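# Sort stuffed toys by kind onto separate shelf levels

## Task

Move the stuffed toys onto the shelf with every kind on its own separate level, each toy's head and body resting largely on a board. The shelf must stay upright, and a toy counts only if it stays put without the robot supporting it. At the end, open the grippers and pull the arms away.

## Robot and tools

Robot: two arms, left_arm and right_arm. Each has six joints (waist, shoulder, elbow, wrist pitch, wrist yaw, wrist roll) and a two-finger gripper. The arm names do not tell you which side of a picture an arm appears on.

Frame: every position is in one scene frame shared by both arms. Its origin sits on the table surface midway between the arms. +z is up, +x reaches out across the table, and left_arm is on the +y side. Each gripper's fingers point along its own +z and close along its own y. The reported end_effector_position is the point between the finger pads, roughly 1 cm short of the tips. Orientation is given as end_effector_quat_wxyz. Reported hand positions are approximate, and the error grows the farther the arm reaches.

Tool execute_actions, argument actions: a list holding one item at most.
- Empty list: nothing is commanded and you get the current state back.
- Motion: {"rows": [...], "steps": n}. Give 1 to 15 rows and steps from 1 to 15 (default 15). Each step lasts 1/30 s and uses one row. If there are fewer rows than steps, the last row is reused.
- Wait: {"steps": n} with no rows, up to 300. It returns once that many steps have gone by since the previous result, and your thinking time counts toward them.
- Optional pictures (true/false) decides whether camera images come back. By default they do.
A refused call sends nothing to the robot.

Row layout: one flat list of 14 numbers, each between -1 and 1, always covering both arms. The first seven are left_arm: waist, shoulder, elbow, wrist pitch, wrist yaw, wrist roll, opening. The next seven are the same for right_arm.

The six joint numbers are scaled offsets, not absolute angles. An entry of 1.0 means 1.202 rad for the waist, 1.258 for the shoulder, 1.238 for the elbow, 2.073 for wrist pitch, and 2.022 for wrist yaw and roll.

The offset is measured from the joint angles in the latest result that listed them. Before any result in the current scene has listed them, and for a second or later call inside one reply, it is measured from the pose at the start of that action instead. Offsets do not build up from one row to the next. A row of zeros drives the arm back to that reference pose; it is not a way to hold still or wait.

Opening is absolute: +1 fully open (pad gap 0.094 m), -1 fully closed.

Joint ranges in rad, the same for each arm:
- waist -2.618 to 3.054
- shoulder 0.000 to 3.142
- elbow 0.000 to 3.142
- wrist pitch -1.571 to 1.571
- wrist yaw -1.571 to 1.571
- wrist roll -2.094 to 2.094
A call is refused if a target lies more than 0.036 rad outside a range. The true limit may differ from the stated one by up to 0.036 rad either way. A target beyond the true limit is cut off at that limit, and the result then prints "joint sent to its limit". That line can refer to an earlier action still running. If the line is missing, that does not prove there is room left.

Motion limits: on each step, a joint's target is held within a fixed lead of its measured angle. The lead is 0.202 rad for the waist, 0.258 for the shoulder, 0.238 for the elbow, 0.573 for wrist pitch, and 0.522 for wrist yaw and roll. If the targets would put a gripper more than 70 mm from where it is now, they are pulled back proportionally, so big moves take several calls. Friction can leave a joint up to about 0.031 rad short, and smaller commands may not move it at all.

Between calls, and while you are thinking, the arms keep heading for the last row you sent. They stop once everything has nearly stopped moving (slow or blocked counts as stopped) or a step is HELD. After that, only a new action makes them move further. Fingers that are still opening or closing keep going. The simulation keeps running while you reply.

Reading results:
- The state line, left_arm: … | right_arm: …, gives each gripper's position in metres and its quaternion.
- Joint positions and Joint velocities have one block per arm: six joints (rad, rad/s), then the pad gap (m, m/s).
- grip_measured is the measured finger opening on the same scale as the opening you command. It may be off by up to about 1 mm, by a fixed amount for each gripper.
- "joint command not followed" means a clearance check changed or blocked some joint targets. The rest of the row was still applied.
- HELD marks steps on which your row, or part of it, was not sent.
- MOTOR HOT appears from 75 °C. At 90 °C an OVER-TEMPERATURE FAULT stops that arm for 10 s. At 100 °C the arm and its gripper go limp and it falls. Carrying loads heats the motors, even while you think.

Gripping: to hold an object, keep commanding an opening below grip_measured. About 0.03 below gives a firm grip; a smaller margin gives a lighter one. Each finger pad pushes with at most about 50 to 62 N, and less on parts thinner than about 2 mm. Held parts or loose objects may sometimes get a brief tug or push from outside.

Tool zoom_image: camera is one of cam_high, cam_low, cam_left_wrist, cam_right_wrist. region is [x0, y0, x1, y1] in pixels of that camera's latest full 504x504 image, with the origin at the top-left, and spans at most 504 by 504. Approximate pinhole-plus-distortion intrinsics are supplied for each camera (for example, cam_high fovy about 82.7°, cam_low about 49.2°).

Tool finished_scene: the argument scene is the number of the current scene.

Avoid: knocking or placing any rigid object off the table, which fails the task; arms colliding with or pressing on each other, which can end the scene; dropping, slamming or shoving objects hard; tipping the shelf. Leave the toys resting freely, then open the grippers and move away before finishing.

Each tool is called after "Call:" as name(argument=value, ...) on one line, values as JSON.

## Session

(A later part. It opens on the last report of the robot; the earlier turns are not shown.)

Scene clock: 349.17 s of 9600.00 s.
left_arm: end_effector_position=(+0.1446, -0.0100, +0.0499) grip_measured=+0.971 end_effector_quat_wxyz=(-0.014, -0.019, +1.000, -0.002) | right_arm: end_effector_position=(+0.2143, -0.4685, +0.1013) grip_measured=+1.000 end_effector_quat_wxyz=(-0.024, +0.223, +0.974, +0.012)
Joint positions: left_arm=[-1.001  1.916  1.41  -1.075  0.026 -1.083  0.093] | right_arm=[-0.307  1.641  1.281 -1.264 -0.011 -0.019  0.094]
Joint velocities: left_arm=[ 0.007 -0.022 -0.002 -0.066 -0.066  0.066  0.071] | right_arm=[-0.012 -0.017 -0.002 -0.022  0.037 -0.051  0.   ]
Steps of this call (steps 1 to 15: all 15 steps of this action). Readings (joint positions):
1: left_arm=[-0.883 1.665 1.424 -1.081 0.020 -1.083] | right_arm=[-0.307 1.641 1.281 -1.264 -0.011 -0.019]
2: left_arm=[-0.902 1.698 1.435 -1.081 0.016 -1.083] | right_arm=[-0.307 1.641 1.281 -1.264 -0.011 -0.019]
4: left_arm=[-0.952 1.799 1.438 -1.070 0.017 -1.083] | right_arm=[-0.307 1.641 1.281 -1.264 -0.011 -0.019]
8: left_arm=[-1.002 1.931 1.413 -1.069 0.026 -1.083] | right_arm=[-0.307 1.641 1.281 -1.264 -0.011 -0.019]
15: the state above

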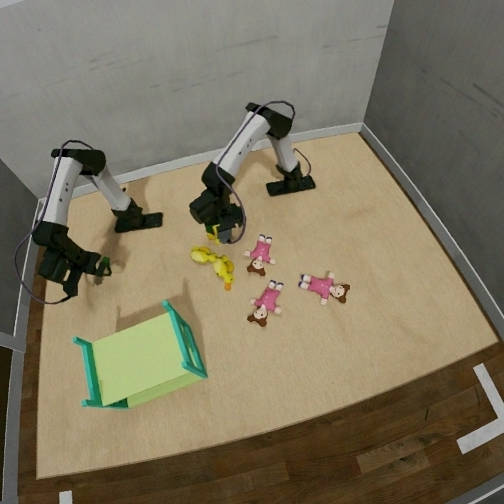

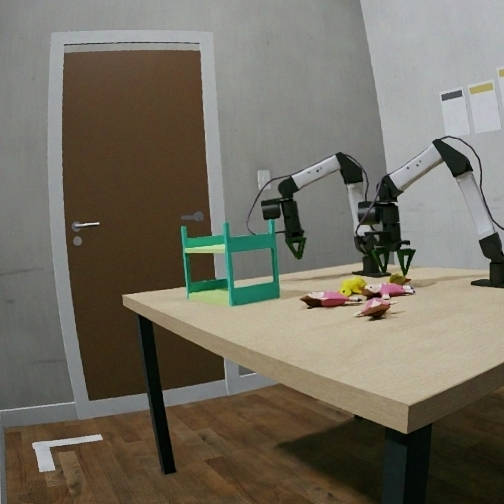

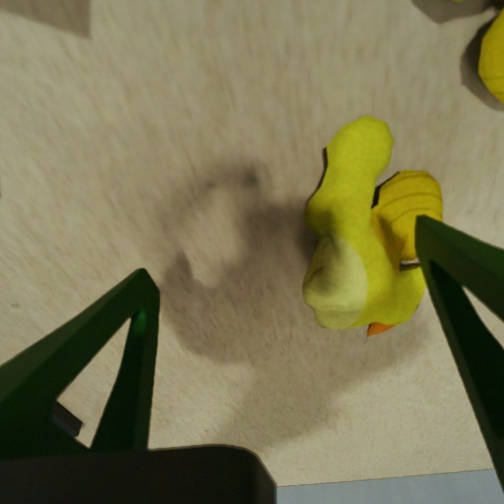

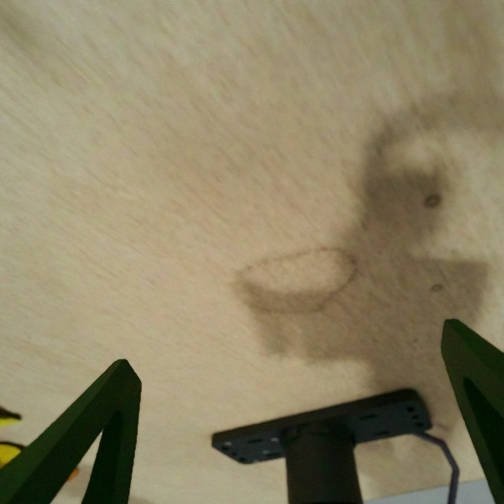

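Call:
execute_actions(actions=[{"rows":[[0,-0.25,0,0,0,0,1,0,0,0,0,0,0,1],[0,-0.25,0,0,0,0,1,0,0,0,0,0,0,1],[0,-0.25,0,0,0,0,1,0,0,0,0,0,0,1],[1,-0.25,0,0,0,0.5,1,0.6,0,0,0,0,0,1]],"steps":15}], pictures=false)

Call:
execute_actions(actions=[{"steps":25}])

Scene clock: 360.17 s of 9600.00 s.
left_arm: end_effector_position=(+0.3122, +0.1826, +0.1565) grip_measured=+1.000 end_effector_quat_wxyz=(+0.149, +0.050, +0.986, -0.056) | right_arm: end_effector_position=(+0.2370, -0.2745, +0.1012) grip_measured=+1.000 end_effector_quat_wxyz=(-0.021, -0.133, +0.991, +0.004)
Joint positions: left_arm=[-0.26   1.603  1.413 -1.062  0.032 -0.21   0.094] | right_arm=[ 0.411  1.641  1.281 -1.252 -0.014 -0.019  0.094]
Joint velocities: left_arm=[ 2.034  0.012 -0.017 -0.007 -0.007  0.93   0.   ] | right_arm=[ 0.725  0.012 -0.002 -0.022 -0.168 -0.037  0.   ]
Steps of this call (steps 1 to 15: the robot went on to your last target; steps 16 to 90: nothing new was sent; then 7.50 s passed at rest; steps 91 to 105: all 15 steps of this action). Readings (joint positions):
91: left_arm=[-1.001 1.897 1.405 -1.070 0.026 -1.083] | right_arm=[-0.307 1.641 1.281 -1.264 -0.011 -0.019]
92: left_arm=[-1.001 1.860 1.392 -1.070 0.026 -1.083] | right_arm=[-0.307 1.641 1.281 -1.264 -0.011 -0.019]
94: left_arm=[-0.987 1.753 1.388 -1.075 0.032 -1.034] | right_arm=[-0.288 1.641 1.281 -1.264 -0.002 -0.019]
98: left_arm=[-0.770 1.606 1.410 -1.069 0.041 -0.679] | right_arm=[-0.032 1.641 1.281 -1.258 0.002 -0.019]
105: the state above

Scene clock: 361.00 s of 9600.00 s.
left_arm: end_effector_position=(+0.3252, +0.3493, +0.1561) grip_measured=+1.000 end_effector_quat_wxyz=(+0.156, -0.117, +0.981, -0.003) | right_arm: end_effector_position=(+0.2358, -0.2704, +0.1012) grip_measured=+1.000 end_effector_quat_wxyz=(-0.021, -0.140, +0.990, +0.006)
Joint positions: left_arm=[ 0.207  1.603  1.413 -1.067  0.018 -0.079  0.094] | right_arm=[ 0.424  1.641  1.281 -1.252 -0.017 -0.019  0.094]
Joint velocities: left_arm=[-0.022 -0.007 -0.002  0.022  0.051 -0.081  0.   ] | right_arm=[-0.007 -0.002 -0.007  0.051 -0.022 -0.022  0.   ]
Steps of this call (steps 1 to 25: the robot went on to your last target). Readings (joint positions):
1: left_arm=[-0.187 1.603 1.413 -1.062 0.031 -0.183] | right_arm=[0.426 1.641 1.281 -1.252 -0.017 -0.019]
2: left_arm=[-0.114 1.603 1.413 -1.062 0.030 -0.162] | right_arm=[0.429 1.641 1.281 -1.252 -0.017 -0.019]
4: left_arm=[0.031 1.603 1.413 -1.062 0.029 -0.132] | right_arm=[0.425 1.641 1.281 -1.252 -0.017 -0.019]
8: left_arm=[0.219 1.603 1.413 -1.063 0.012 -0.104] | right_arm=[0.424 1.641 1.281 -1.252 -0.017 -0.019]
25: the state above

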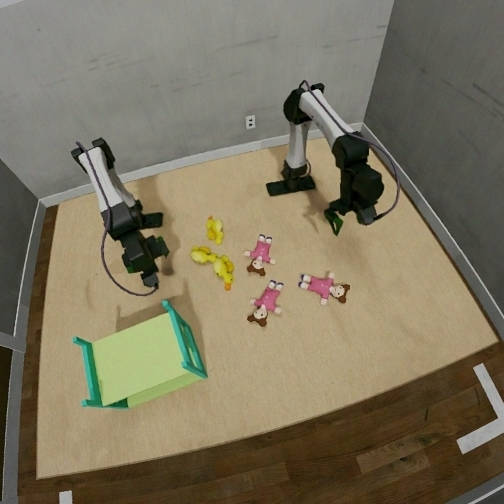

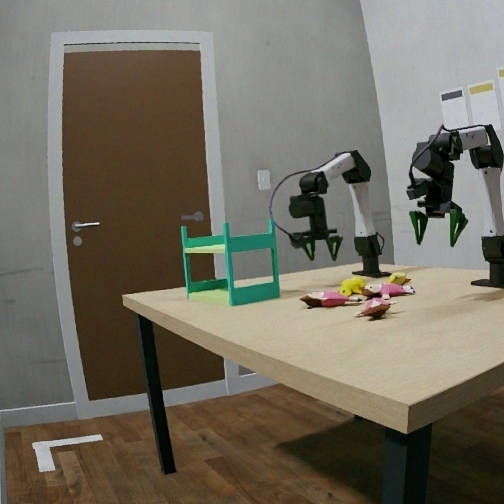

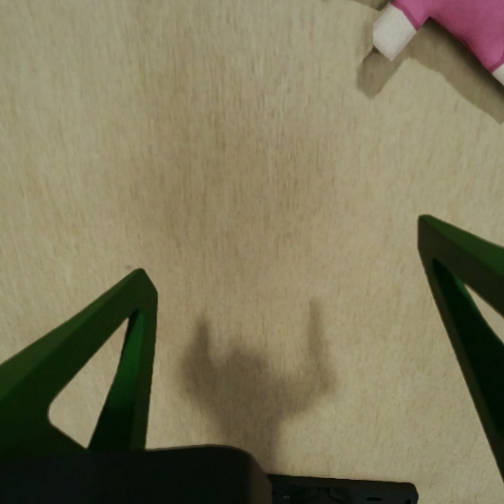

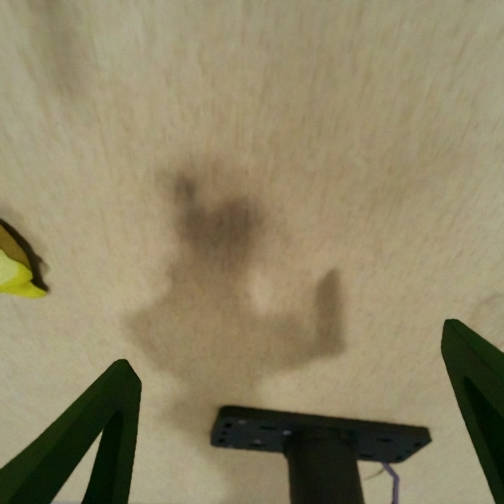

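Call:
execute_actions(actions=[{"rows":[[0,0,0,0,0,0,1,0.44,0.18,0.25,-0.015,0,0,1]],"steps":15}])

Scene clock: 367.40 s of 9600.00 s.
left_arm: end_effector_position=(+0.3252, +0.3492, +0.1561) grip_measured=+1.000 end_effector_quat_wxyz=(+0.156, -0.117, +0.981, -0.003) | right_arm: end_effector_position=(+0.2049, -0.0886, +0.1013) grip_measured=+1.000 end_effector_quat_wxyz=(-0.007, -0.403, +0.915, +0.011)
Joint positions: left_arm=[ 0.207  1.603  1.413 -1.067  0.019 -0.079  0.094] | right_arm=[ 0.974  1.876  1.564 -1.263 -0.025 -0.018  0.094]
Joint velocities: left_arm=[-0.012  0.002 -0.012 -0.007  0.037  0.007  0.   ] | right_arm=[-0.222  0.012  0.012 -0.007  0.051 -0.051  0.   ]
Steps of this call (steps 1 to 15: the robot went on to your last target; steps 16 to 90: nothing new was sent; then 2.90 s passed at rest; steps 91 to 105: all 15 steps of this action). Readings (joint positions):
91: left_arm=[0.207 1.603 1.413 -1.067 0.019 -0.079] | right_arm=[0.440 1.662 1.308 -1.277 -0.010 -0.018]
92: left_arm=[0.207 1.603 1.413 -1.067 0.019 -0.079] | right_arm=[0.478 1.709 1.370 -1.305 -0.005 -0.018]
94: left_arm=[0.207 1.603 1.413 -1.067 0.019 -0.079] | right_arm=[0.581 1.803 1.485 -1.288 -0.004 -0.018]
98: left_arm=[0.207 1.603 1.413 -1.067 0.019 -0.079] | right_arm=[0.829 1.875 1.563 -1.248 -0.005 -0.018]
105: the state above

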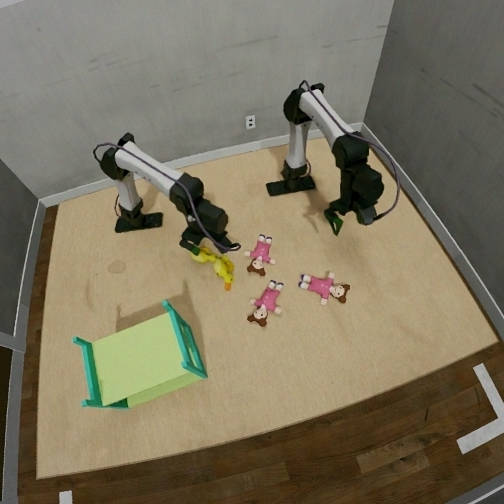

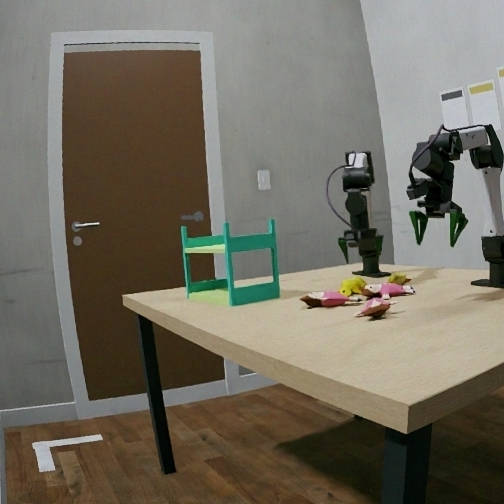

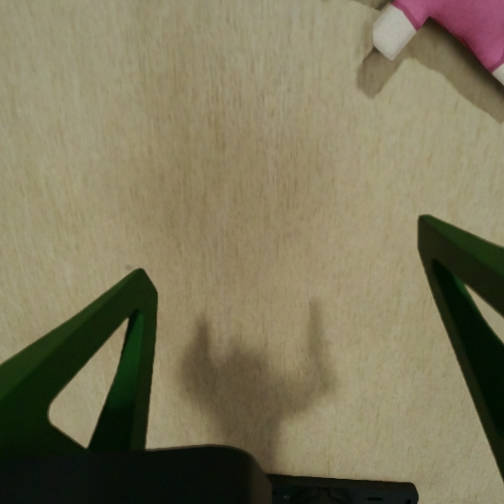

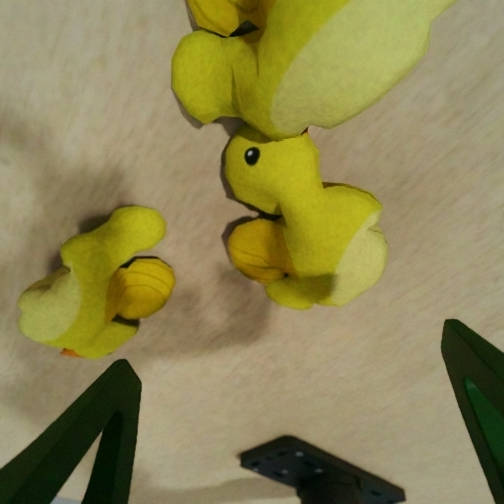

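Call:
execute_actions(actions=[{"rows":[[0,0,0,0,0,0,1,-0.04,0.065,-0.17,0.14,0,0,1]],"steps":15}])

Scene clock: 375.80 s of 9600.00 s.
left_arm: end_effector_position=(+0.3252, +0.3492, +0.1561) grip_measured=+1.000 end_effector_quat_wxyz=(+0.156, -0.117, +0.981, -0.003) | right_arm: end_effector_position=(+0.2154, -0.0985, +0.0211) grip_measured=+1.000 end_effector_quat_wxyz=(-0.018, -0.384, +0.923, +0.005)
Joint positions: left_arm=[ 0.207  1.603  1.413 -1.067  0.019 -0.079  0.094] | right_arm=[ 0.934  1.967  1.362 -0.996 -0.023 -0.017  0.094]
Joint velocities: left_arm=[-0.002  0.007 -0.007  0.007 -0.022 -0.051  0.   ] | right_arm=[ 0.002 -0.002  0.017  0.095  0.007 -0.051  0.   ]
Steps of this call (steps 1 to 30: the robot went on to your last target; steps 31 to 90: nothing new was sent; then 4.90 s passed at rest; steps 91 to 105: all 15 steps of this action). Readings (joint positions):
91: left_arm=[0.207 1.603 1.413 -1.067 0.019 -0.079] | right_arm=[0.958 1.876 1.541 -1.239 -0.025 -0.018]
92: left_arm=[0.207 1.603 1.413 -1.067 0.019 -0.079] | right_arm=[0.954 1.875 1.499 -1.182 -0.025 -0.018]
94: left_arm=[0.207 1.603 1.413 -1.067 0.019 -0.079] | right_arm=[0.943 1.909 1.419 -1.105 -0.025 -0.018]
98: left_arm=[0.207 1.603 1.413 -1.067 0.019 -0.079] | right_arm=[0.935 1.972 1.362 -1.047 -0.023 -0.017]
105: the state above

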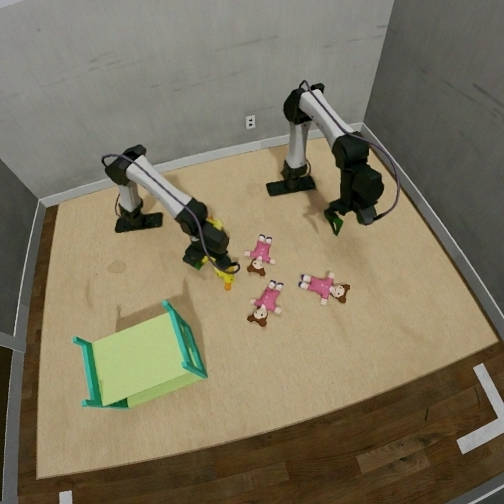

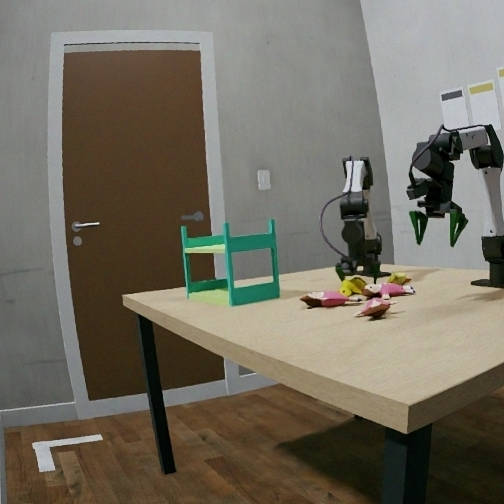

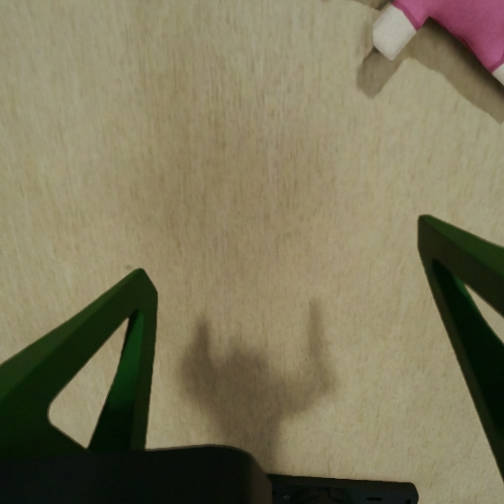

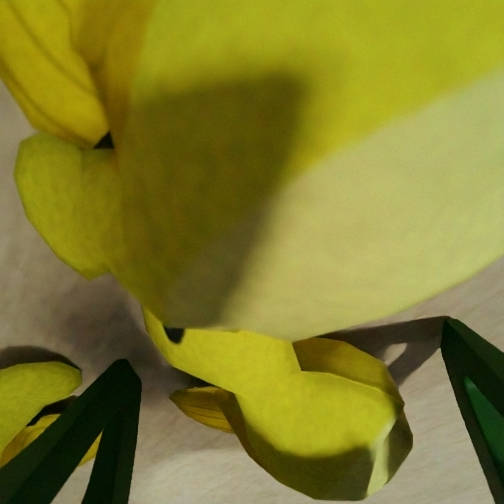

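Call:
zoom_image(camera="cam_low", region=[160,200,320,320])

Call:
zoom_image(camera="cam_high", region=[60,280,230,420])

Region (160, 200, 320, 320) of cam_low's 504x504 image, scaled by 3.150, with more detail than that image has; it fills the top 378 rows of this view, and the rest is white.

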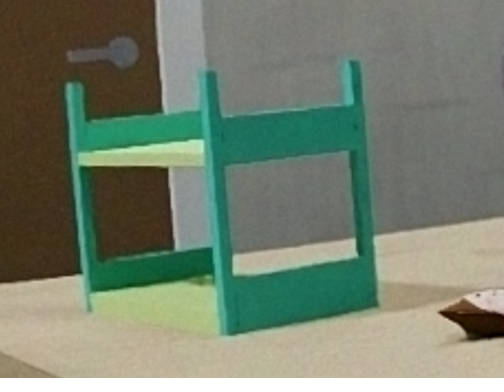

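Region (60, 280, 230, 420) of cam_high's 504x504 image, scaled by 2.965, with more detail than that image has; it fills the top 415 rows of this view, and the rest is white.

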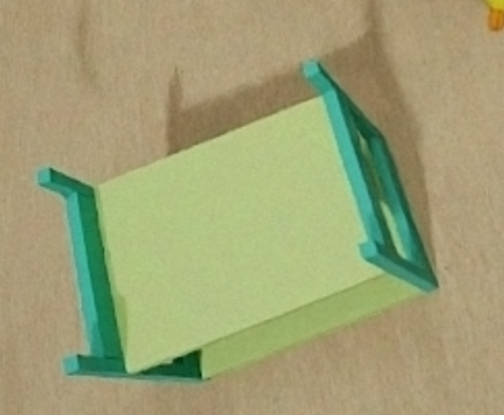

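Call:
execute_actions(actions=[{"rows":[[0,0,0,0,0,0,1,0,0,0,0,0,0,-0.75],[0,0,0,0,0,0,1,0,0,0,0,0,0,-0.75],[0,0,0,0,0,0,1,0,0,0,0,0,0,-0.75],[0,0,0,0,0,0,1,0,0,0,0,0,0,-0.75],[0,0,0,0,0,0,1,0,0,0,0,0,0,-0.75],[0,0,0,0,0,0,1,0,0,0,0,0,0,-0.75],[0,0,0,0,0,0,1,0,0,0,0,0,0,-0.75],[0,0,0,0,0,0,1,0,0,0,0,0,0,-0.75],[0,0,0,0,0,0,1,0,0,0,0,0,0,-0.75],[0,0,0,0,0,0,1,0,0,0,0,0,0,-0.75],[0,0,0,0,0,0,1,0,0,0,0,0,0,-0.75],[0,0,0,0,0,0,1,0,-0.2,0,0,0,0,-0.75]],"steps":15}], pictures=false)

Call:
execute_actions(actions=[{"rows":[[0,0,0,0,0,0,1,0,-0.2,0,-0.05,0,0,-0.75],[0,0,0,0,0,0,1,0,-0.2,0,-0.05,0,0,-0.75],[0,0,0,0,0,0,1,0,-0.2,0,-0.05,0,0,-0.75],[0,0,0,0,0,0,1,0,-0.2,0,-0.05,0,0,-0.75],[0,0,0,0,0,0,1,-0.73,-0.2,0,-0.05,0,0,-0.75]],"steps":15}], pictures=false)

Call:
execute_actions(actions=[{"steps":20}])

Scene clock: 418.90 s of 9600.00 s.
left_arm: end_effector_position=(+0.3252, +0.3492, +0.1561) grip_measured=+1.000 end_effector_quat_wxyz=(+0.156, -0.117, +0.981, -0.003) | right_arm: end_effector_position=(+0.2184, -0.0946, +0.0671) grip_measured=-0.745 end_effector_quat_wxyz=(+0.042, -0.385, +0.922, +0.031)
Joint positions: left_arm=[ 0.207  1.603  1.413 -1.067  0.019 -0.079  0.094] | right_arm=[ 0.934  1.818  1.346 -0.998 -0.027 -0.017  0.012]
Joint velocities: left_arm=[-0.002 -0.002 -0.017 -0.022 -0.051  0.037  0.   ] | right_arm=[-0.012 -1.541 -0.017  0.11  -0.037  0.007 -0.001]
Steps of this call (steps 1 to 30: the robot went on to your last target; steps 31 to 90: nothing new was sent; then 39.60 s passed at rest; steps 91 to 105: all 15 steps of this action). Readings (joint positions):
91: left_arm=[0.207 1.603 1.413 -1.067 0.019 -0.079] | right_arm=[0.934 1.967 1.362 -0.985 -0.023 -0.017]
92: left_arm=[0.207 1.603 1.413 -1.067 0.019 -0.079] | right_arm=[0.934 1.967 1.362 -0.985 -0.023 -0.017]
94: left_arm=[0.207 1.603 1.413 -1.067 0.019 -0.079] | right_arm=[0.934 1.967 1.362 -0.985 -0.022 -0.017]
98: left_arm=[0.207 1.603 1.413 -1.067 0.019 -0.079] | right_arm=[0.934 1.967 1.362 -0.991 -0.025 -0.017]
105: the state above

Scene clock: 419.40 s of 9600.00 s.
left_arm: end_effector_position=(+0.3252, +0.3492, +0.1561) grip_measured=+1.000 end_effector_quat_wxyz=(+0.156, -0.117, +0.981, -0.003) | right_arm: end_effector_position=(+0.3060, -0.3151, +0.1452) grip_measured=-0.745 end_effector_quat_wxyz=(+0.139, -0.047, +0.989, +0.021)
Joint positions: left_arm=[ 0.207  1.603  1.413 -1.067  0.019 -0.079  0.094] | right_arm=[ 0.234  1.571  1.346 -1.066 -0.034 -0.018  0.012]
Joint velocities: left_arm=[-0.007  0.012 -0.017 -0.007 -0.051  0.022  0.   ] | right_arm=[-2.01  -0.002 -0.007 -0.037 -0.022  0.051  0.   ]
Steps of this call (steps 1 to 15: all 15 steps of this action). Readings (joint positions):
1: left_arm=[0.207 1.603 1.413 -1.067 0.019 -0.079] | right_arm=[0.934 1.760 1.346 -0.997 -0.027 -0.017]
2: left_arm=[0.207 1.603 1.413 -1.067 0.019 -0.079] | right_arm=[0.934 1.700 1.346 -1.010 -0.027 -0.017]
4: left_arm=[0.207 1.603 1.413 -1.067 0.019 -0.079] | right_arm=[0.934 1.594 1.346 -1.034 -0.027 -0.017]
8: left_arm=[0.207 1.603 1.413 -1.067 0.019 -0.079] | right_arm=[0.732 1.540 1.346 -1.058 -0.044 -0.018]
15: the state above

Scene clock: 420.07 s of 9600.00 s.
left_arm: end_effector_position=(+0.3252, +0.3492, +0.1561) grip_measured=+1.000 end_effector_quat_wxyz=(+0.156, -0.117, +0.981, -0.003) | right_arm: end_effector_position=(+0.2990, -0.3812, +0.1433) grip_measured=-0.745 end_effector_quat_wxyz=(+0.126, +0.047, +0.991, -0.001)
Joint positions: left_arm=[ 0.207  1.603  1.413 -1.067  0.019 -0.079  0.094] | right_arm=[ 0.046  1.571  1.346 -1.094 -0.016 -0.018  0.012]
Joint velocities: left_arm=[ 0.007  0.022  0.007 -0.081  0.007  0.007  0.   ] | right_arm=[-0.007 -0.012  0.012 -0.022 -0.066 -0.037 -0.   ]
Steps of this call (steps 1 to 20: the robot went on to your last target). Readings (joint positions):
1: left_arm=[0.207 1.603 1.413 -1.067 0.019 -0.079] | right_arm=[0.165 1.571 1.346 -1.066 -0.033 -0.018]
2: left_arm=[0.207 1.603 1.413 -1.067 0.019 -0.079] | right_arm=[0.106 1.571 1.346 -1.067 -0.028 -0.018]
4: left_arm=[0.207 1.603 1.413 -1.067 0.019 -0.079] | right_arm=[0.044 1.571 1.346 -1.074 -0.016 -0.018]
8: left_arm=[0.207 1.603 1.413 -1.067 0.019 -0.079] | right_arm=[0.045 1.571 1.346 -1.087 -0.016 -0.018]
20: the state above

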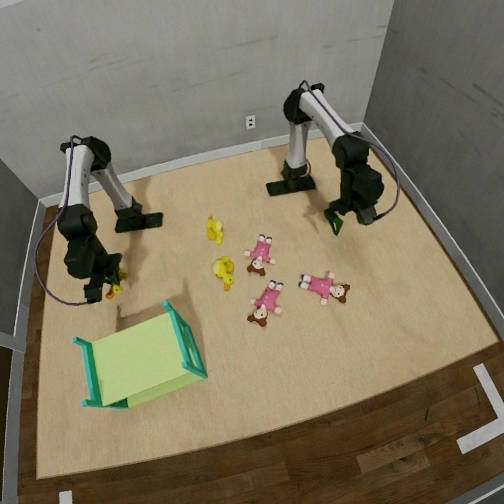

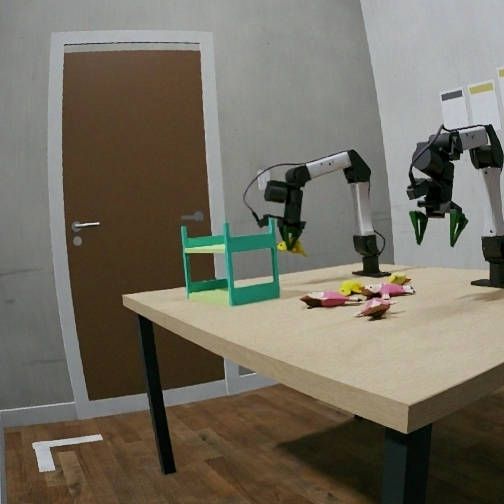

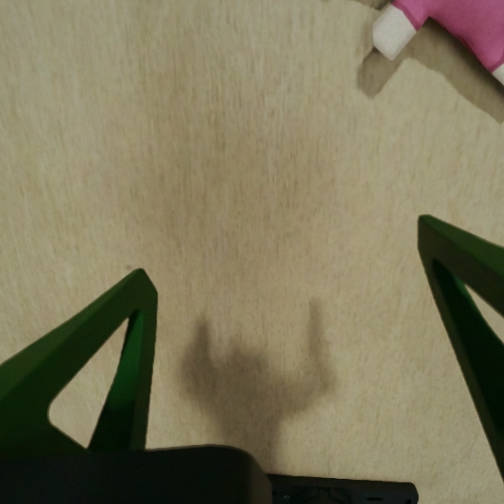

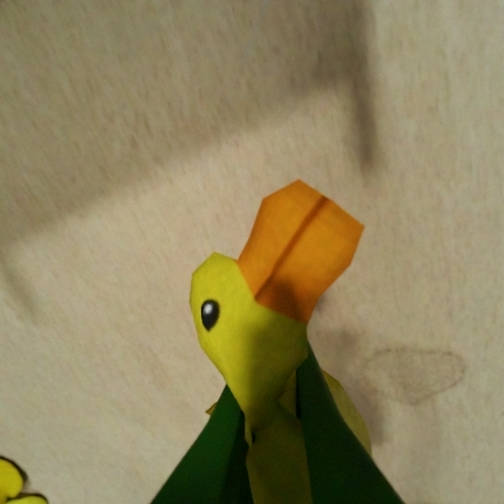

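Call:
execute_actions(actions=[{"rows":[[0,0,0,0,0,0,1,0,-0.21,-0.2,0.38,0,0,-0.75]],"steps":15}], pictures=false)

Call:
execute_actions(actions=[{"rows":[[0,0,0,0,0,0,1,0,0,-0.2,0.2,0,0,-0.75],[0,0,0,0,0,0,1,0,0,-0.2,0.2,0,0,-0.75],[0,0,0,0,0,0,1,0,0,-0.3,0.3,0,0,-0.75],[0,0,0,0,0,0,1,0,0,-0.3,0.3,0,0,-0.75],[0,0,0,0,0,0,1,0,0,-0.4,0.36,0,0,-0.75],[0,0,0,0,0,0,1,0,0,-0.4,0.36,0,0,-0.75],[0,0,0,0,0,0,1,0,0,-0.5,0.42,0,0,-0.75],[0,0,0,0,0,0,1,0,0,-0.5,0.42,0,0,-0.75],[0,0,0,0,0,0,1,0,0,-0.58,0.46,0,0,-0.75],[0,0,0,0,0,0,1,0,0,-0.58,0.46,0,0,-0.75],[0,0,0,0,0,0,1,0,0,-0.65,0.47,0,0,-0.75]],"steps":15}])

Scene clock: 443.23 s of 9600.00 s.
left_arm: end_effector_position=(+0.3252, +0.3492, +0.1561) grip_measured=+1.000 end_effector_quat_wxyz=(+0.156, -0.117, +0.981, -0.003) | right_arm: end_effector_position=(+0.3779, -0.3903, +0.2478) grip_measured=-0.745 end_effector_quat_wxyz=(+0.483, +0.039, +0.874, -0.025)
Joint positions: left_arm=[ 0.207  1.603  1.413 -1.067  0.019 -0.079  0.094] | right_arm=[ 0.046  1.314  1.112 -0.36  -0.016 -0.018  0.012]
Joint velocities: left_arm=[-0.002  0.002 -0.007  0.066  0.007 -0.066  0.   ] | right_arm=[-0.002 -0.037  0.002  0.212 -0.022 -0.022  0.   ]
Steps of this call (steps 1 to 15: the robot went on to your last target; steps 16 to 90: nothing new was sent; then 19.67 s passed at rest; steps 91 to 105: all 15 steps of this action). Readings (joint positions):
91: left_arm=[0.207 1.603 1.413 -1.067 0.019 -0.079] | right_arm=[0.046 1.541 1.304 -1.019 -0.016 -0.018]
92: left_arm=[0.207 1.603 1.413 -1.067 0.019 -0.079] | right_arm=[0.046 1.480 1.219 -0.893 -0.016 -0.018]
94: left_arm=[0.207 1.603 1.413 -1.067 0.019 -0.079] | right_arm=[0.046 1.376 1.127 -0.749 -0.016 -0.018]
98: left_arm=[0.207 1.603 1.413 -1.067 0.019 -0.079] | right_arm=[0.046 1.316 1.112 -0.499 -0.016 -0.018]
105: the state above

Scene clock: 443.73 s of 9600.00 s.
left_arm: end_effector_position=(+0.3252, +0.3492, +0.1561) grip_measured=+1.000 end_effector_quat_wxyz=(+0.156, -0.117, +0.981, -0.003) | right_arm: end_effector_position=(+0.3102, -0.3825, +0.0664) grip_measured=-0.745 end_effector_quat_wxyz=(+0.491, +0.039, +0.870, -0.026)
Joint positions: left_arm=[ 0.207  1.603  1.413 -1.067  0.019 -0.079  0.094] | right_arm=[ 0.046  1.315  0.305  0.466 -0.016 -0.018  0.012]
Joint velocities: left_arm=[ 0.002 -0.002 -0.002  0.051  0.007 -0.007  0.   ] | right_arm=[ 0.007  0.002 -0.12   0.447 -0.037 -0.037  0.001]
Steps of this call (steps 1 to 15: all 15 steps of this action). Readings (joint positions):
1: left_arm=[0.207 1.603 1.413 -1.067 0.019 -0.079] | right_arm=[0.046 1.310 1.079 -0.294 -0.016 -0.018]
2: left_arm=[0.207 1.603 1.413 -1.067 0.019 -0.079] | right_arm=[0.046 1.301 1.020 -0.196 -0.016 -0.018]
4: left_arm=[0.207 1.603 1.413 -1.067 0.019 -0.079] | right_arm=[0.046 1.300 0.883 -0.028 -0.016 -0.018]
8: left_arm=[0.207 1.603 1.413 -1.067 0.019 -0.079] | right_arm=[0.046 1.309 0.590 0.237 -0.016 -0.018]
15: the state above

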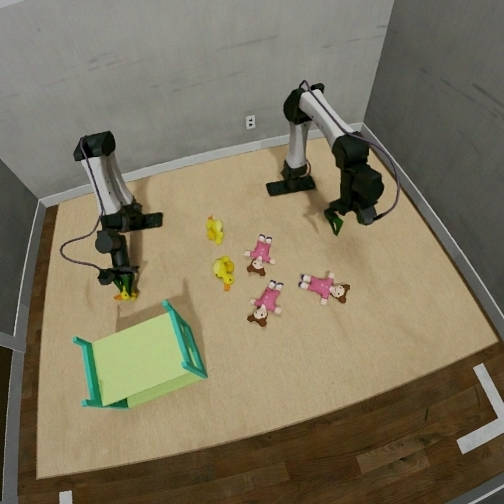

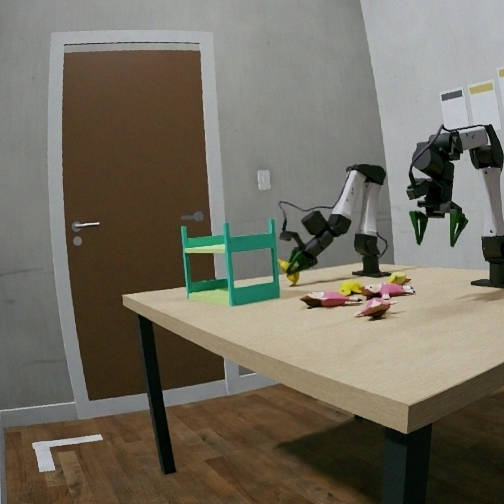

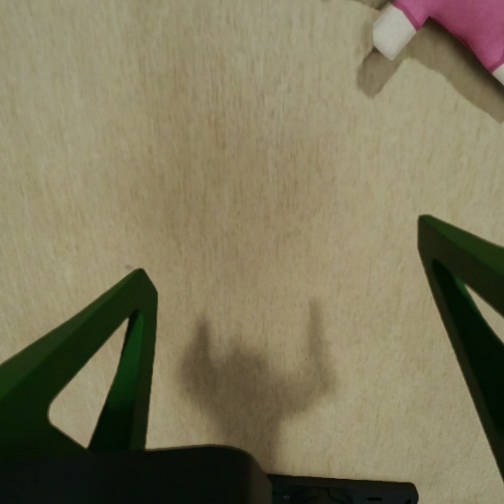

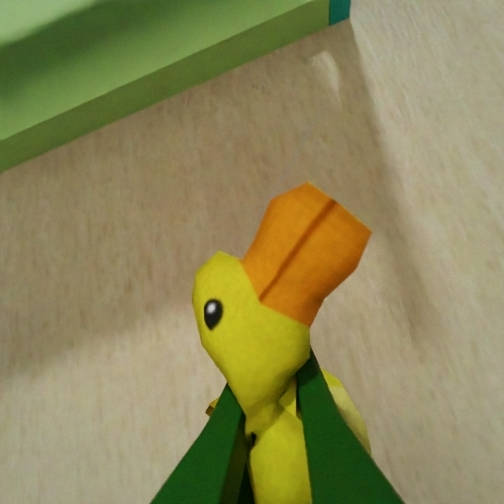

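Call:
execute_actions(actions=[{"rows":[[0,0,0,0,0,0,1,0.16,0,0.05,0.12,0,0,-0.75],[0,0,0,0,0,0,1,0.16,0,0.05,0.12,0,0,-0.75],[0,0,0,0,0,0,1,0.16,0.05,0.1,0.12,0,0,-0.75],[0,0,0,0,0,0,1,0.16,0.1,0.14,0.12,0,0,-0.75],[0,0,0,0,0,0,1,0.16,0.15,0.18,0.12,0,0,-0.75],[0,0,0,0,0,0,1,0.16,0.2,0.21,0.12,0,0,-0.75],[0,0,0,0,0,0,1,0.16,0.25,0.24,0.12,0,0,-0.75],[0,0,0,0,0,0,1,0.16,0.3,0.27,0.12,0,0,-0.75],[0,0,0,0,0,0,1,0.16,0.35,0.3,0.12,0,0,-0.75],[0,0,0,0,0,0,1,0.16,0.385,0.31,0.12,0,0,-0.75]],"steps":15}])

Scene clock: 460.03 s of 9600.00 s.
left_arm: end_effector_position=(+0.3252, +0.3492, +0.1561) grip_measured=+1.000 end_effector_quat_wxyz=(+0.156, -0.117, +0.981, -0.003) | right_arm: end_effector_position=(+0.4286, -0.3086, +0.0698) grip_measured=-0.746 end_effector_quat_wxyz=(+0.537, -0.043, +0.842, +0.022)
Joint positions: left_arm=[ 0.207  1.603  1.413 -1.067  0.019 -0.079  0.094] | right_arm=[ 0.236  1.807  0.673  0.699 -0.016 -0.017  0.012]
Joint velocities: left_arm=[ 0.012 -0.007  0.007 -0.022  0.022  0.007  0.   ] | right_arm=[-0.002  0.017  0.007 -0.022 -0.051  0.051  0.   ]
Steps of this call (steps 1 to 30: the robot went on to your last target; steps 31 to 90: nothing new was sent; then 12.80 s passed at rest; steps 91 to 105: all 15 steps of this action). Readings (joint positions):
91: left_arm=[0.207 1.603 1.413 -1.067 0.019 -0.079] | right_arm=[0.069 1.315 0.306 0.590 -0.002 -0.017]
92: left_arm=[0.207 1.603 1.413 -1.067 0.019 -0.079] | right_arm=[0.122 1.315 0.312 0.598 0.003 -0.017]
94: left_arm=[0.207 1.603 1.413 -1.067 0.019 -0.079] | right_arm=[0.211 1.345 0.360 0.619 -0.011 -0.017]
98: left_arm=[0.207 1.603 1.413 -1.067 0.019 -0.079] | right_arm=[0.236 1.560 0.558 0.681 -0.016 -0.017]
105: the state above

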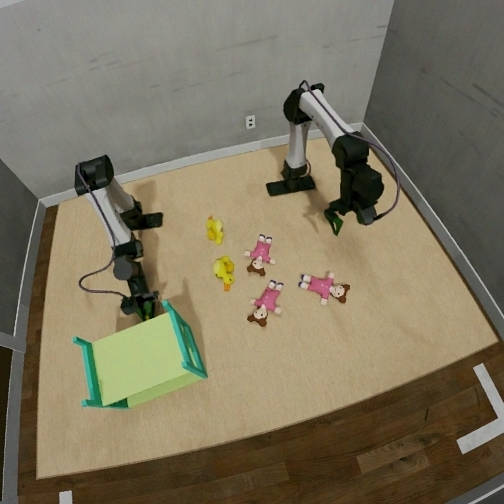

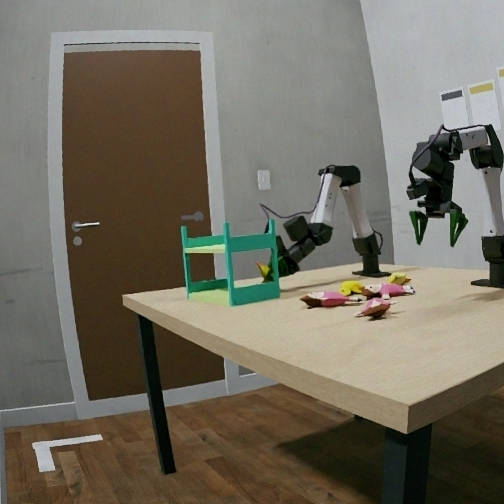

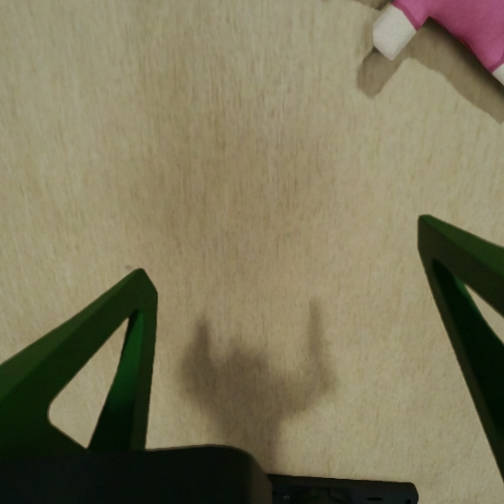

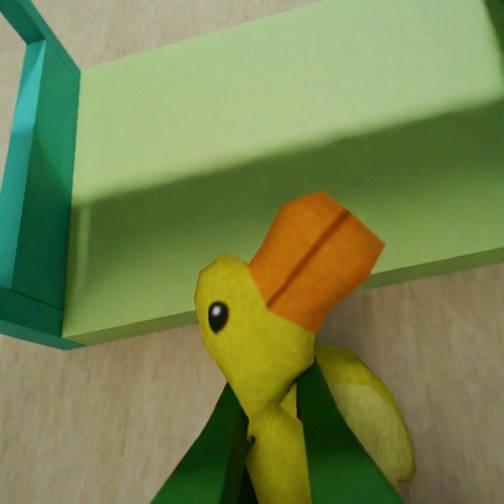

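Call:
execute_actions(actions=[{"rows":[[0,0,0,0,0,0,1,0,0,0.05,0,0,0,-0.75],[0,0,0,0,0,0,1,0,0.02,0.1,-0.01,0,0,-0.75],[0,0,0,0,0,0,1,0,0.04,0.14,-0.02,0,0,-0.75],[0,0,0,0,0,0,1,0,0.065,0.18,-0.03,0,0,-0.75],[0,0,0,0,0,0,1,0,0.09,0.22,-0.04,0,0,-0.75],[0,0,0,0,0,0,1,0,0.115,0.26,-0.05,0,0,-0.75],[0,0,0,0,0,0,1,0,0.14,0.3,-0.055,0,0,-0.75],[0,0,0,0,0,0,1,0,0.165,0.34,-0.065,0,0,-0.75],[0,0,0,0,0,0,1,0,0.19,0.38,-0.07,0,0,-0.75],[0,0,0,0,0,0,1,0,0.217,0.41,-0.077,0,0,-0.75]],"steps":15}])

Scene clock: 471.67 s of 9600.00 s.
left_arm: end_effector_position=(+0.3252, +0.3492, +0.1561) grip_measured=+1.000 end_effector_quat_wxyz=(+0.156, -0.117, +0.981, -0.003) | right_arm: end_effector_position=(+0.5391, -0.3002, +0.0992) grip_measured=-0.746 end_effector_quat_wxyz=(+0.569, -0.042, +0.821, +0.023)
Joint positions: left_arm=[ 0.207  1.603  1.413 -1.067  0.019 -0.079  0.094] | right_arm=[ 0.236  2.075  1.153  0.564 -0.017 -0.017  0.012]
Joint velocities: left_arm=[-0.002 -0.012 -0.012  0.037 -0.037  0.007  0.   ] | right_arm=[-0.002  0.032  0.017 -0.154 -0.007 -0.022  0.   ]
Steps of this call (steps 1 to 15: the robot went on to your last target; steps 16 to 90: nothing new was sent; then 8.13 s passed at rest; steps 91 to 105: all 15 steps of this action). Readings (joint positions):
91: left_arm=[0.207 1.603 1.413 -1.067 0.019 -0.079] | right_arm=[0.236 1.807 0.677 0.705 -0.016 -0.017]
92: left_arm=[0.207 1.603 1.413 -1.067 0.019 -0.079] | right_arm=[0.236 1.810 0.693 0.693 -0.016 -0.017]
94: left_arm=[0.207 1.603 1.413 -1.067 0.019 -0.079] | right_arm=[0.236 1.839 0.769 0.664 -0.016 -0.017]
98: left_arm=[0.207 1.603 1.413 -1.067 0.019 -0.079] | right_arm=[0.236 1.948 0.984 0.622 -0.016 -0.017]
105: the state above

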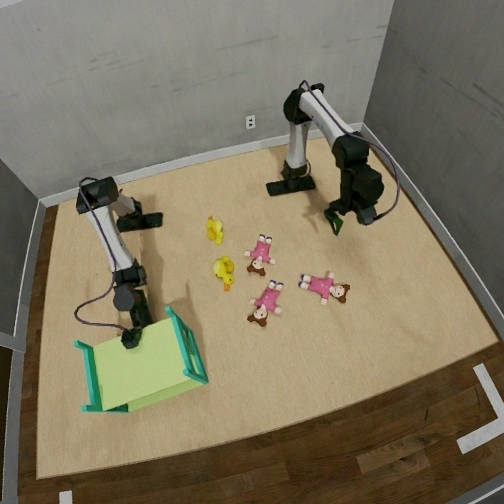

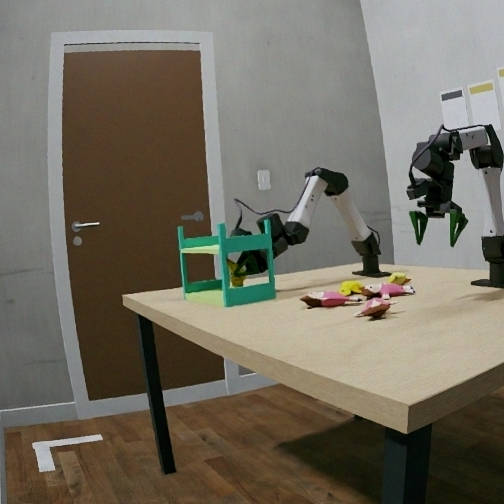

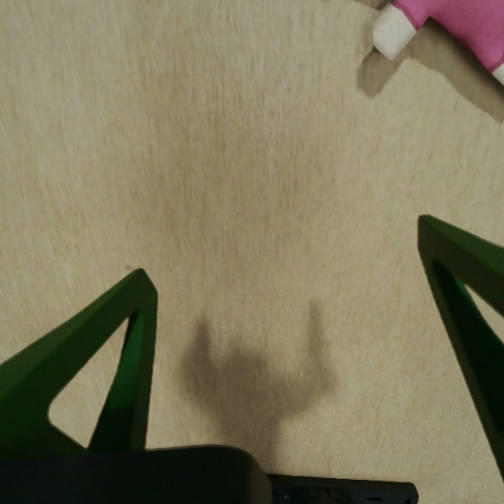

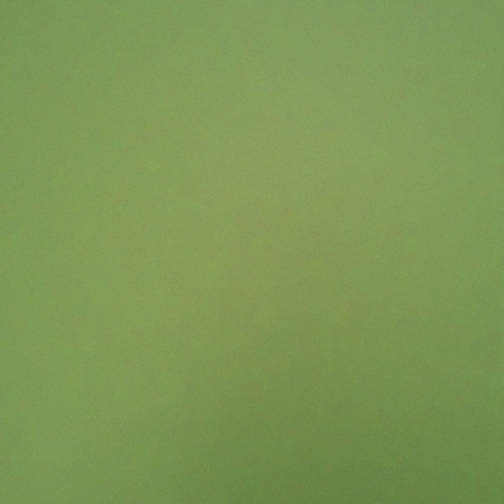

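Call:
execute_actions(actions=[{"rows":[[0,0,0,0,0,0,1,0,0.04,0,0,0,0,-0.75],[0,0,0,0,0,0,1,0,0.04,0,0,0,0,-0.75],[0,0,0,0,0,0,1,0,0.04,0,0,0,0,-0.75],[0,0,0,0,0,0,1,0,0.04,0,0,0,0,-0.75],[0,0,0,0,0,0,1,0,0.04,0,0,0,0,-0.75],[0,0,0,0,0,0,1,0,0.04,0,0,0,0,0.6]],"steps":15}], pictures=false)

Call:
execute_actions(actions=[{"rows":[[0,0,0,0,0,0,1,0,-0.01,-0.05,0.01,0,0,0.6],[0,0,0,0,0,0,1,0,-0.03,-0.09,0.02,0,0,0.6],[0,0,0,0,0,0,1,0,-0.055,-0.13,0.03,0,0,0.6],[0,0,0,0,0,0,1,0,-0.08,-0.17,0.04,0,0,0.6],[0,0,0,0,0,0,1,0,-0.105,-0.21,0.05,0,0,0.6],[0,0,0,0,0,0,1,0,-0.13,-0.25,0.055,0,0,0.6],[0,0,0,0,0,0,1,0,-0.155,-0.29,0.065,0,0,0.6],[0,0,0,0,0,0,1,0,-0.18,-0.33,0.07,0,0,0.6],[0,0,0,0,0,0,1,0,-0.21,-0.37,0.07,0,0,0.6],[0,0,0,0,0,0,1,0,-0.25,-0.41,0.07,0,0,0.6]],"steps":15}])

Scene clock: 488.17 s of 9600.00 s.
left_arm: end_effector_position=(+0.3252, +0.3492, +0.1561) grip_measured=+1.000 end_effector_quat_wxyz=(+0.156, -0.117, +0.981, -0.003) | right_arm: end_effector_position=(+0.5421, -0.3000, +0.0934) grip_measured=+0.598 end_effector_quat_wxyz=(+0.572, -0.042, +0.819, +0.023)
Joint positions: left_arm=[ 0.207  1.603  1.413 -1.067  0.019 -0.079  0.094] | right_arm=[ 0.236  2.101  1.157  0.593 -0.017 -0.017  0.075]
Joint velocities: left_arm=[-0.012  0.007  0.032 -0.007  0.037 -0.081  0.   ] | right_arm=[-0.007  0.027  0.022 -0.095 -0.007 -0.022  0.   ]
Steps of this call (steps 1 to 15: the robot went on to your last target; steps 16 to 90: nothing new was sent; then 13.00 s passed at rest; steps 91 to 105: all 15 steps of this action). Readings (joint positions):
91: left_arm=[0.207 1.603 1.413 -1.067 0.019 -0.079] | right_arm=[0.236 2.079 1.157 0.561 -0.017 -0.017]
92: left_arm=[0.207 1.603 1.413 -1.067 0.019 -0.079] | right_arm=[0.236 2.084 1.157 0.570 -0.017 -0.017]
94: left_arm=[0.207 1.603 1.413 -1.067 0.019 -0.079] | right_arm=[0.236 2.091 1.157 0.584 -0.017 -0.017]
98: left_arm=[0.207 1.603 1.413 -1.067 0.019 -0.079] | right_arm=[0.236 2.095 1.157 0.593 -0.017 -0.017]
105: the state above

Scene clock: 488.67 s of 9600.00 s.
left_arm: end_effector_position=(+0.3252, +0.3492, +0.1561) grip_measured=+1.000 end_effector_quat_wxyz=(+0.156, -0.117, +0.981, -0.003) | right_arm: end_effector_position=(+0.4241, -0.3088, +0.0639) grip_measured=+0.598 end_effector_quat_wxyz=(+0.531, -0.044, +0.846, +0.022)
Joint positions: left_arm=[ 0.207  1.603  1.413 -1.067  0.019 -0.079  0.094] | right_arm=[ 0.236  1.809  0.658  0.702 -0.017 -0.019  0.075]
Joint velocities: left_arm=[-0.007  0.002 -0.002  0.022  0.007 -0.051  0.   ] | right_arm=[ 0.012 -0.027  0.002  0.183 -0.022  0.022 -0.001]
Steps of this call (steps 1 to 15: all 15 steps of this action). Readings (joint positions):
1: left_arm=[0.207 1.603 1.413 -1.067 0.019 -0.079] | right_arm=[0.236 2.101 1.152 0.599 -0.017 -0.017]
2: left_arm=[0.207 1.603 1.413 -1.067 0.019 -0.079] | right_arm=[0.236 2.096 1.136 0.610 -0.017 -0.017]
4: left_arm=[0.207 1.603 1.413 -1.067 0.019 -0.079] | right_arm=[0.236 2.062 1.064 0.648 -0.017 -0.019]
8: left_arm=[0.207 1.603 1.413 -1.067 0.019 -0.079] | right_arm=[0.236 1.943 0.859 0.691 -0.017 -0.019]
15: the state above

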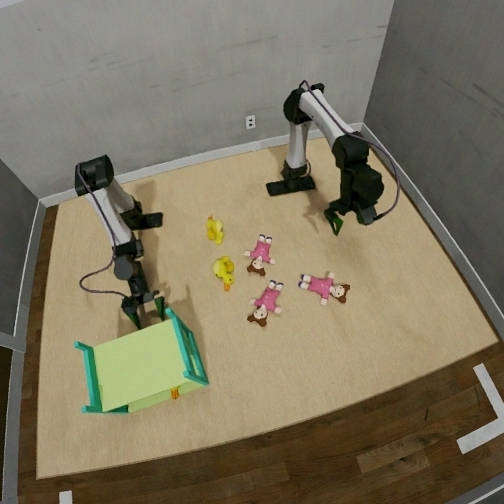

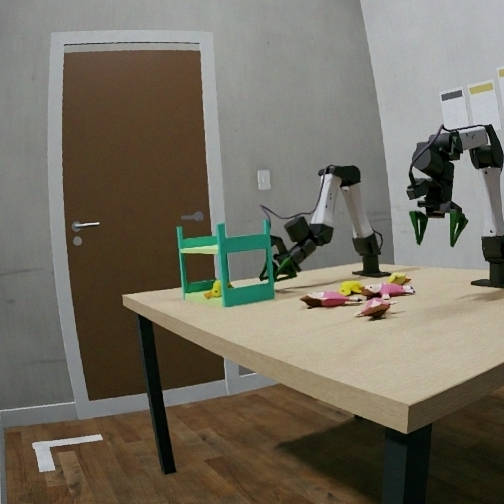

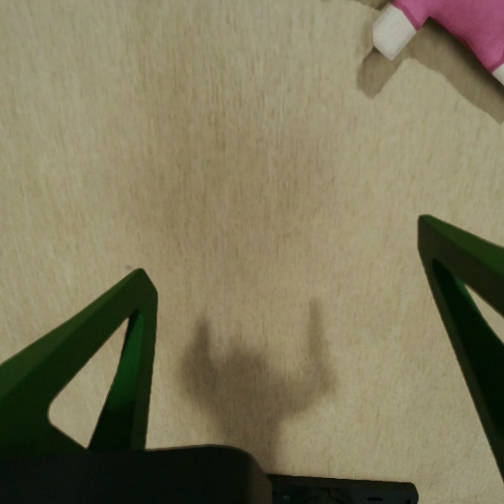

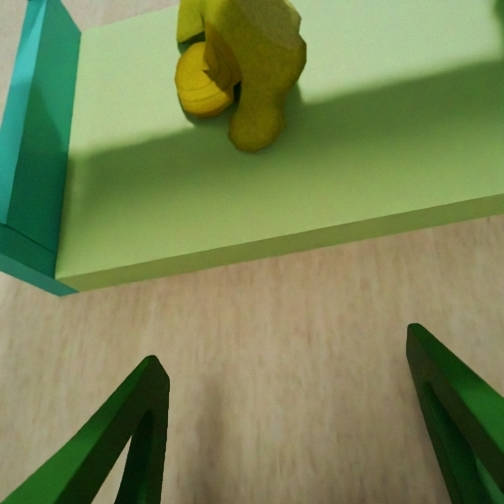

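Call:
execute_actions(actions=[{"rows":[[0,0,0,0,0,0,1,0,-0.4,0,0,0,0,1],[0,0,0,0,0,0,1,0,-0.4,0,0,0,0,1],[0,0,0,0,0,0,1,0,-0.4,0,-0.2,0,0,1],[0,0,0,0,0,0,1,0,-0.4,0,-0.3,0,0,1],[0,0,0,0,0,0,1,0,-0.4,0.1,-0.5,0,0,1],[0,0,0,0,0,0,1,0,-0.4,0.2,-0.7,0,0,1],[0,0,0,0,0,0,1,0,-0.4,0.3,-0.8,0,0,1],[0,0,0,0,0,0,1,0.53,-0.4,0.35,-0.9,0,0.3,1]],"steps":15}], pictures=false)

Call:
execute_actions(actions=[{"steps":25}], pictures=false)

Scene clock: 505.00 s of 9600.00 s.
left_arm: end_effector_position=(+0.3252, +0.3492, +0.1561) grip_measured=+1.000 end_effector_quat_wxyz=(+0.156, -0.117, +0.981, -0.003) | right_arm: end_effector_position=(+0.3345, -0.1677, +0.2450) grip_measured=+1.000 end_effector_quat_wxyz=(+0.441, -0.026, +0.875, +0.201)
Joint positions: left_arm=[ 0.207  1.603  1.413 -1.067  0.019 -0.079  0.094] | right_arm=[ 0.609  1.293  1.086 -0.353 -0.008  0.393  0.094]
Joint velocities: left_arm=[-0.002  0.002 -0.012  0.022  0.007  0.066  0.   ] | right_arm=[ 1.219 -0.007  0.002 -1.78   0.066  0.637  0.   ]
Steps of this call (steps 1 to 30: the robot went on to your last target; steps 31 to 90: nothing new was sent; then 12.83 s passed at rest; steps 91 to 105: all 15 steps of this action). Readings (joint positions):
91: left_arm=[0.207 1.603 1.413 -1.067 0.019 -0.079] | right_arm=[0.236 1.790 0.657 0.705 -0.017 -0.019]
92: left_arm=[0.207 1.603 1.413 -1.067 0.019 -0.079] | right_arm=[0.236 1.750 0.650 0.678 -0.017 -0.019]
94: left_arm=[0.207 1.603 1.413 -1.067 0.019 -0.079] | right_arm=[0.236 1.608 0.649 0.528 -0.017 -0.019]
98: left_arm=[0.207 1.603 1.413 -1.067 0.019 -0.079] | right_arm=[0.253 1.362 0.836 0.083 -0.008 0.039]
105: the state above

Scene clock: 505.83 s of 9600.00 s.
left_arm: end_effector_position=(+0.3252, +0.3492, +0.1561) grip_measured=+1.000 end_effector_quat_wxyz=(+0.156, -0.117, +0.981, -0.003) | right_arm: end_effector_position=(+0.1573, -0.1807, +0.1346) grip_measured=+1.000 end_effector_quat_wxyz=(+0.079, -0.065, +0.992, +0.068)
Joint positions: left_arm=[ 0.207  1.603  1.413 -1.067  0.019 -0.079  0.094] | right_arm=[ 0.866  1.296  1.086 -1.151 -0.015  0.575  0.094]
Joint velocities: left_arm=[ 0.002  0.002 -0.002  0.037 -0.051  0.022  0.   ] | right_arm=[ 0.002 -0.012 -0.012 -0.066 -0.022  0.007  0.   ]
Steps of this call (steps 1 to 25: the robot went on to your last target). Readings (joint positions):
1: left_arm=[0.207 1.603 1.413 -1.067 0.019 -0.079] | right_arm=[0.652 1.294 1.086 -0.418 -0.008 0.414]
2: left_arm=[0.207 1.603 1.413 -1.067 0.019 -0.079] | right_arm=[0.695 1.295 1.086 -0.484 -0.009 0.433]
4: left_arm=[0.207 1.603 1.413 -1.067 0.019 -0.079] | right_arm=[0.776 1.296 1.086 -0.621 -0.011 0.466]
8: left_arm=[0.207 1.603 1.413 -1.067 0.019 -0.079] | right_arm=[0.861 1.296 1.086 -0.916 -0.015 0.524]
25: the state above


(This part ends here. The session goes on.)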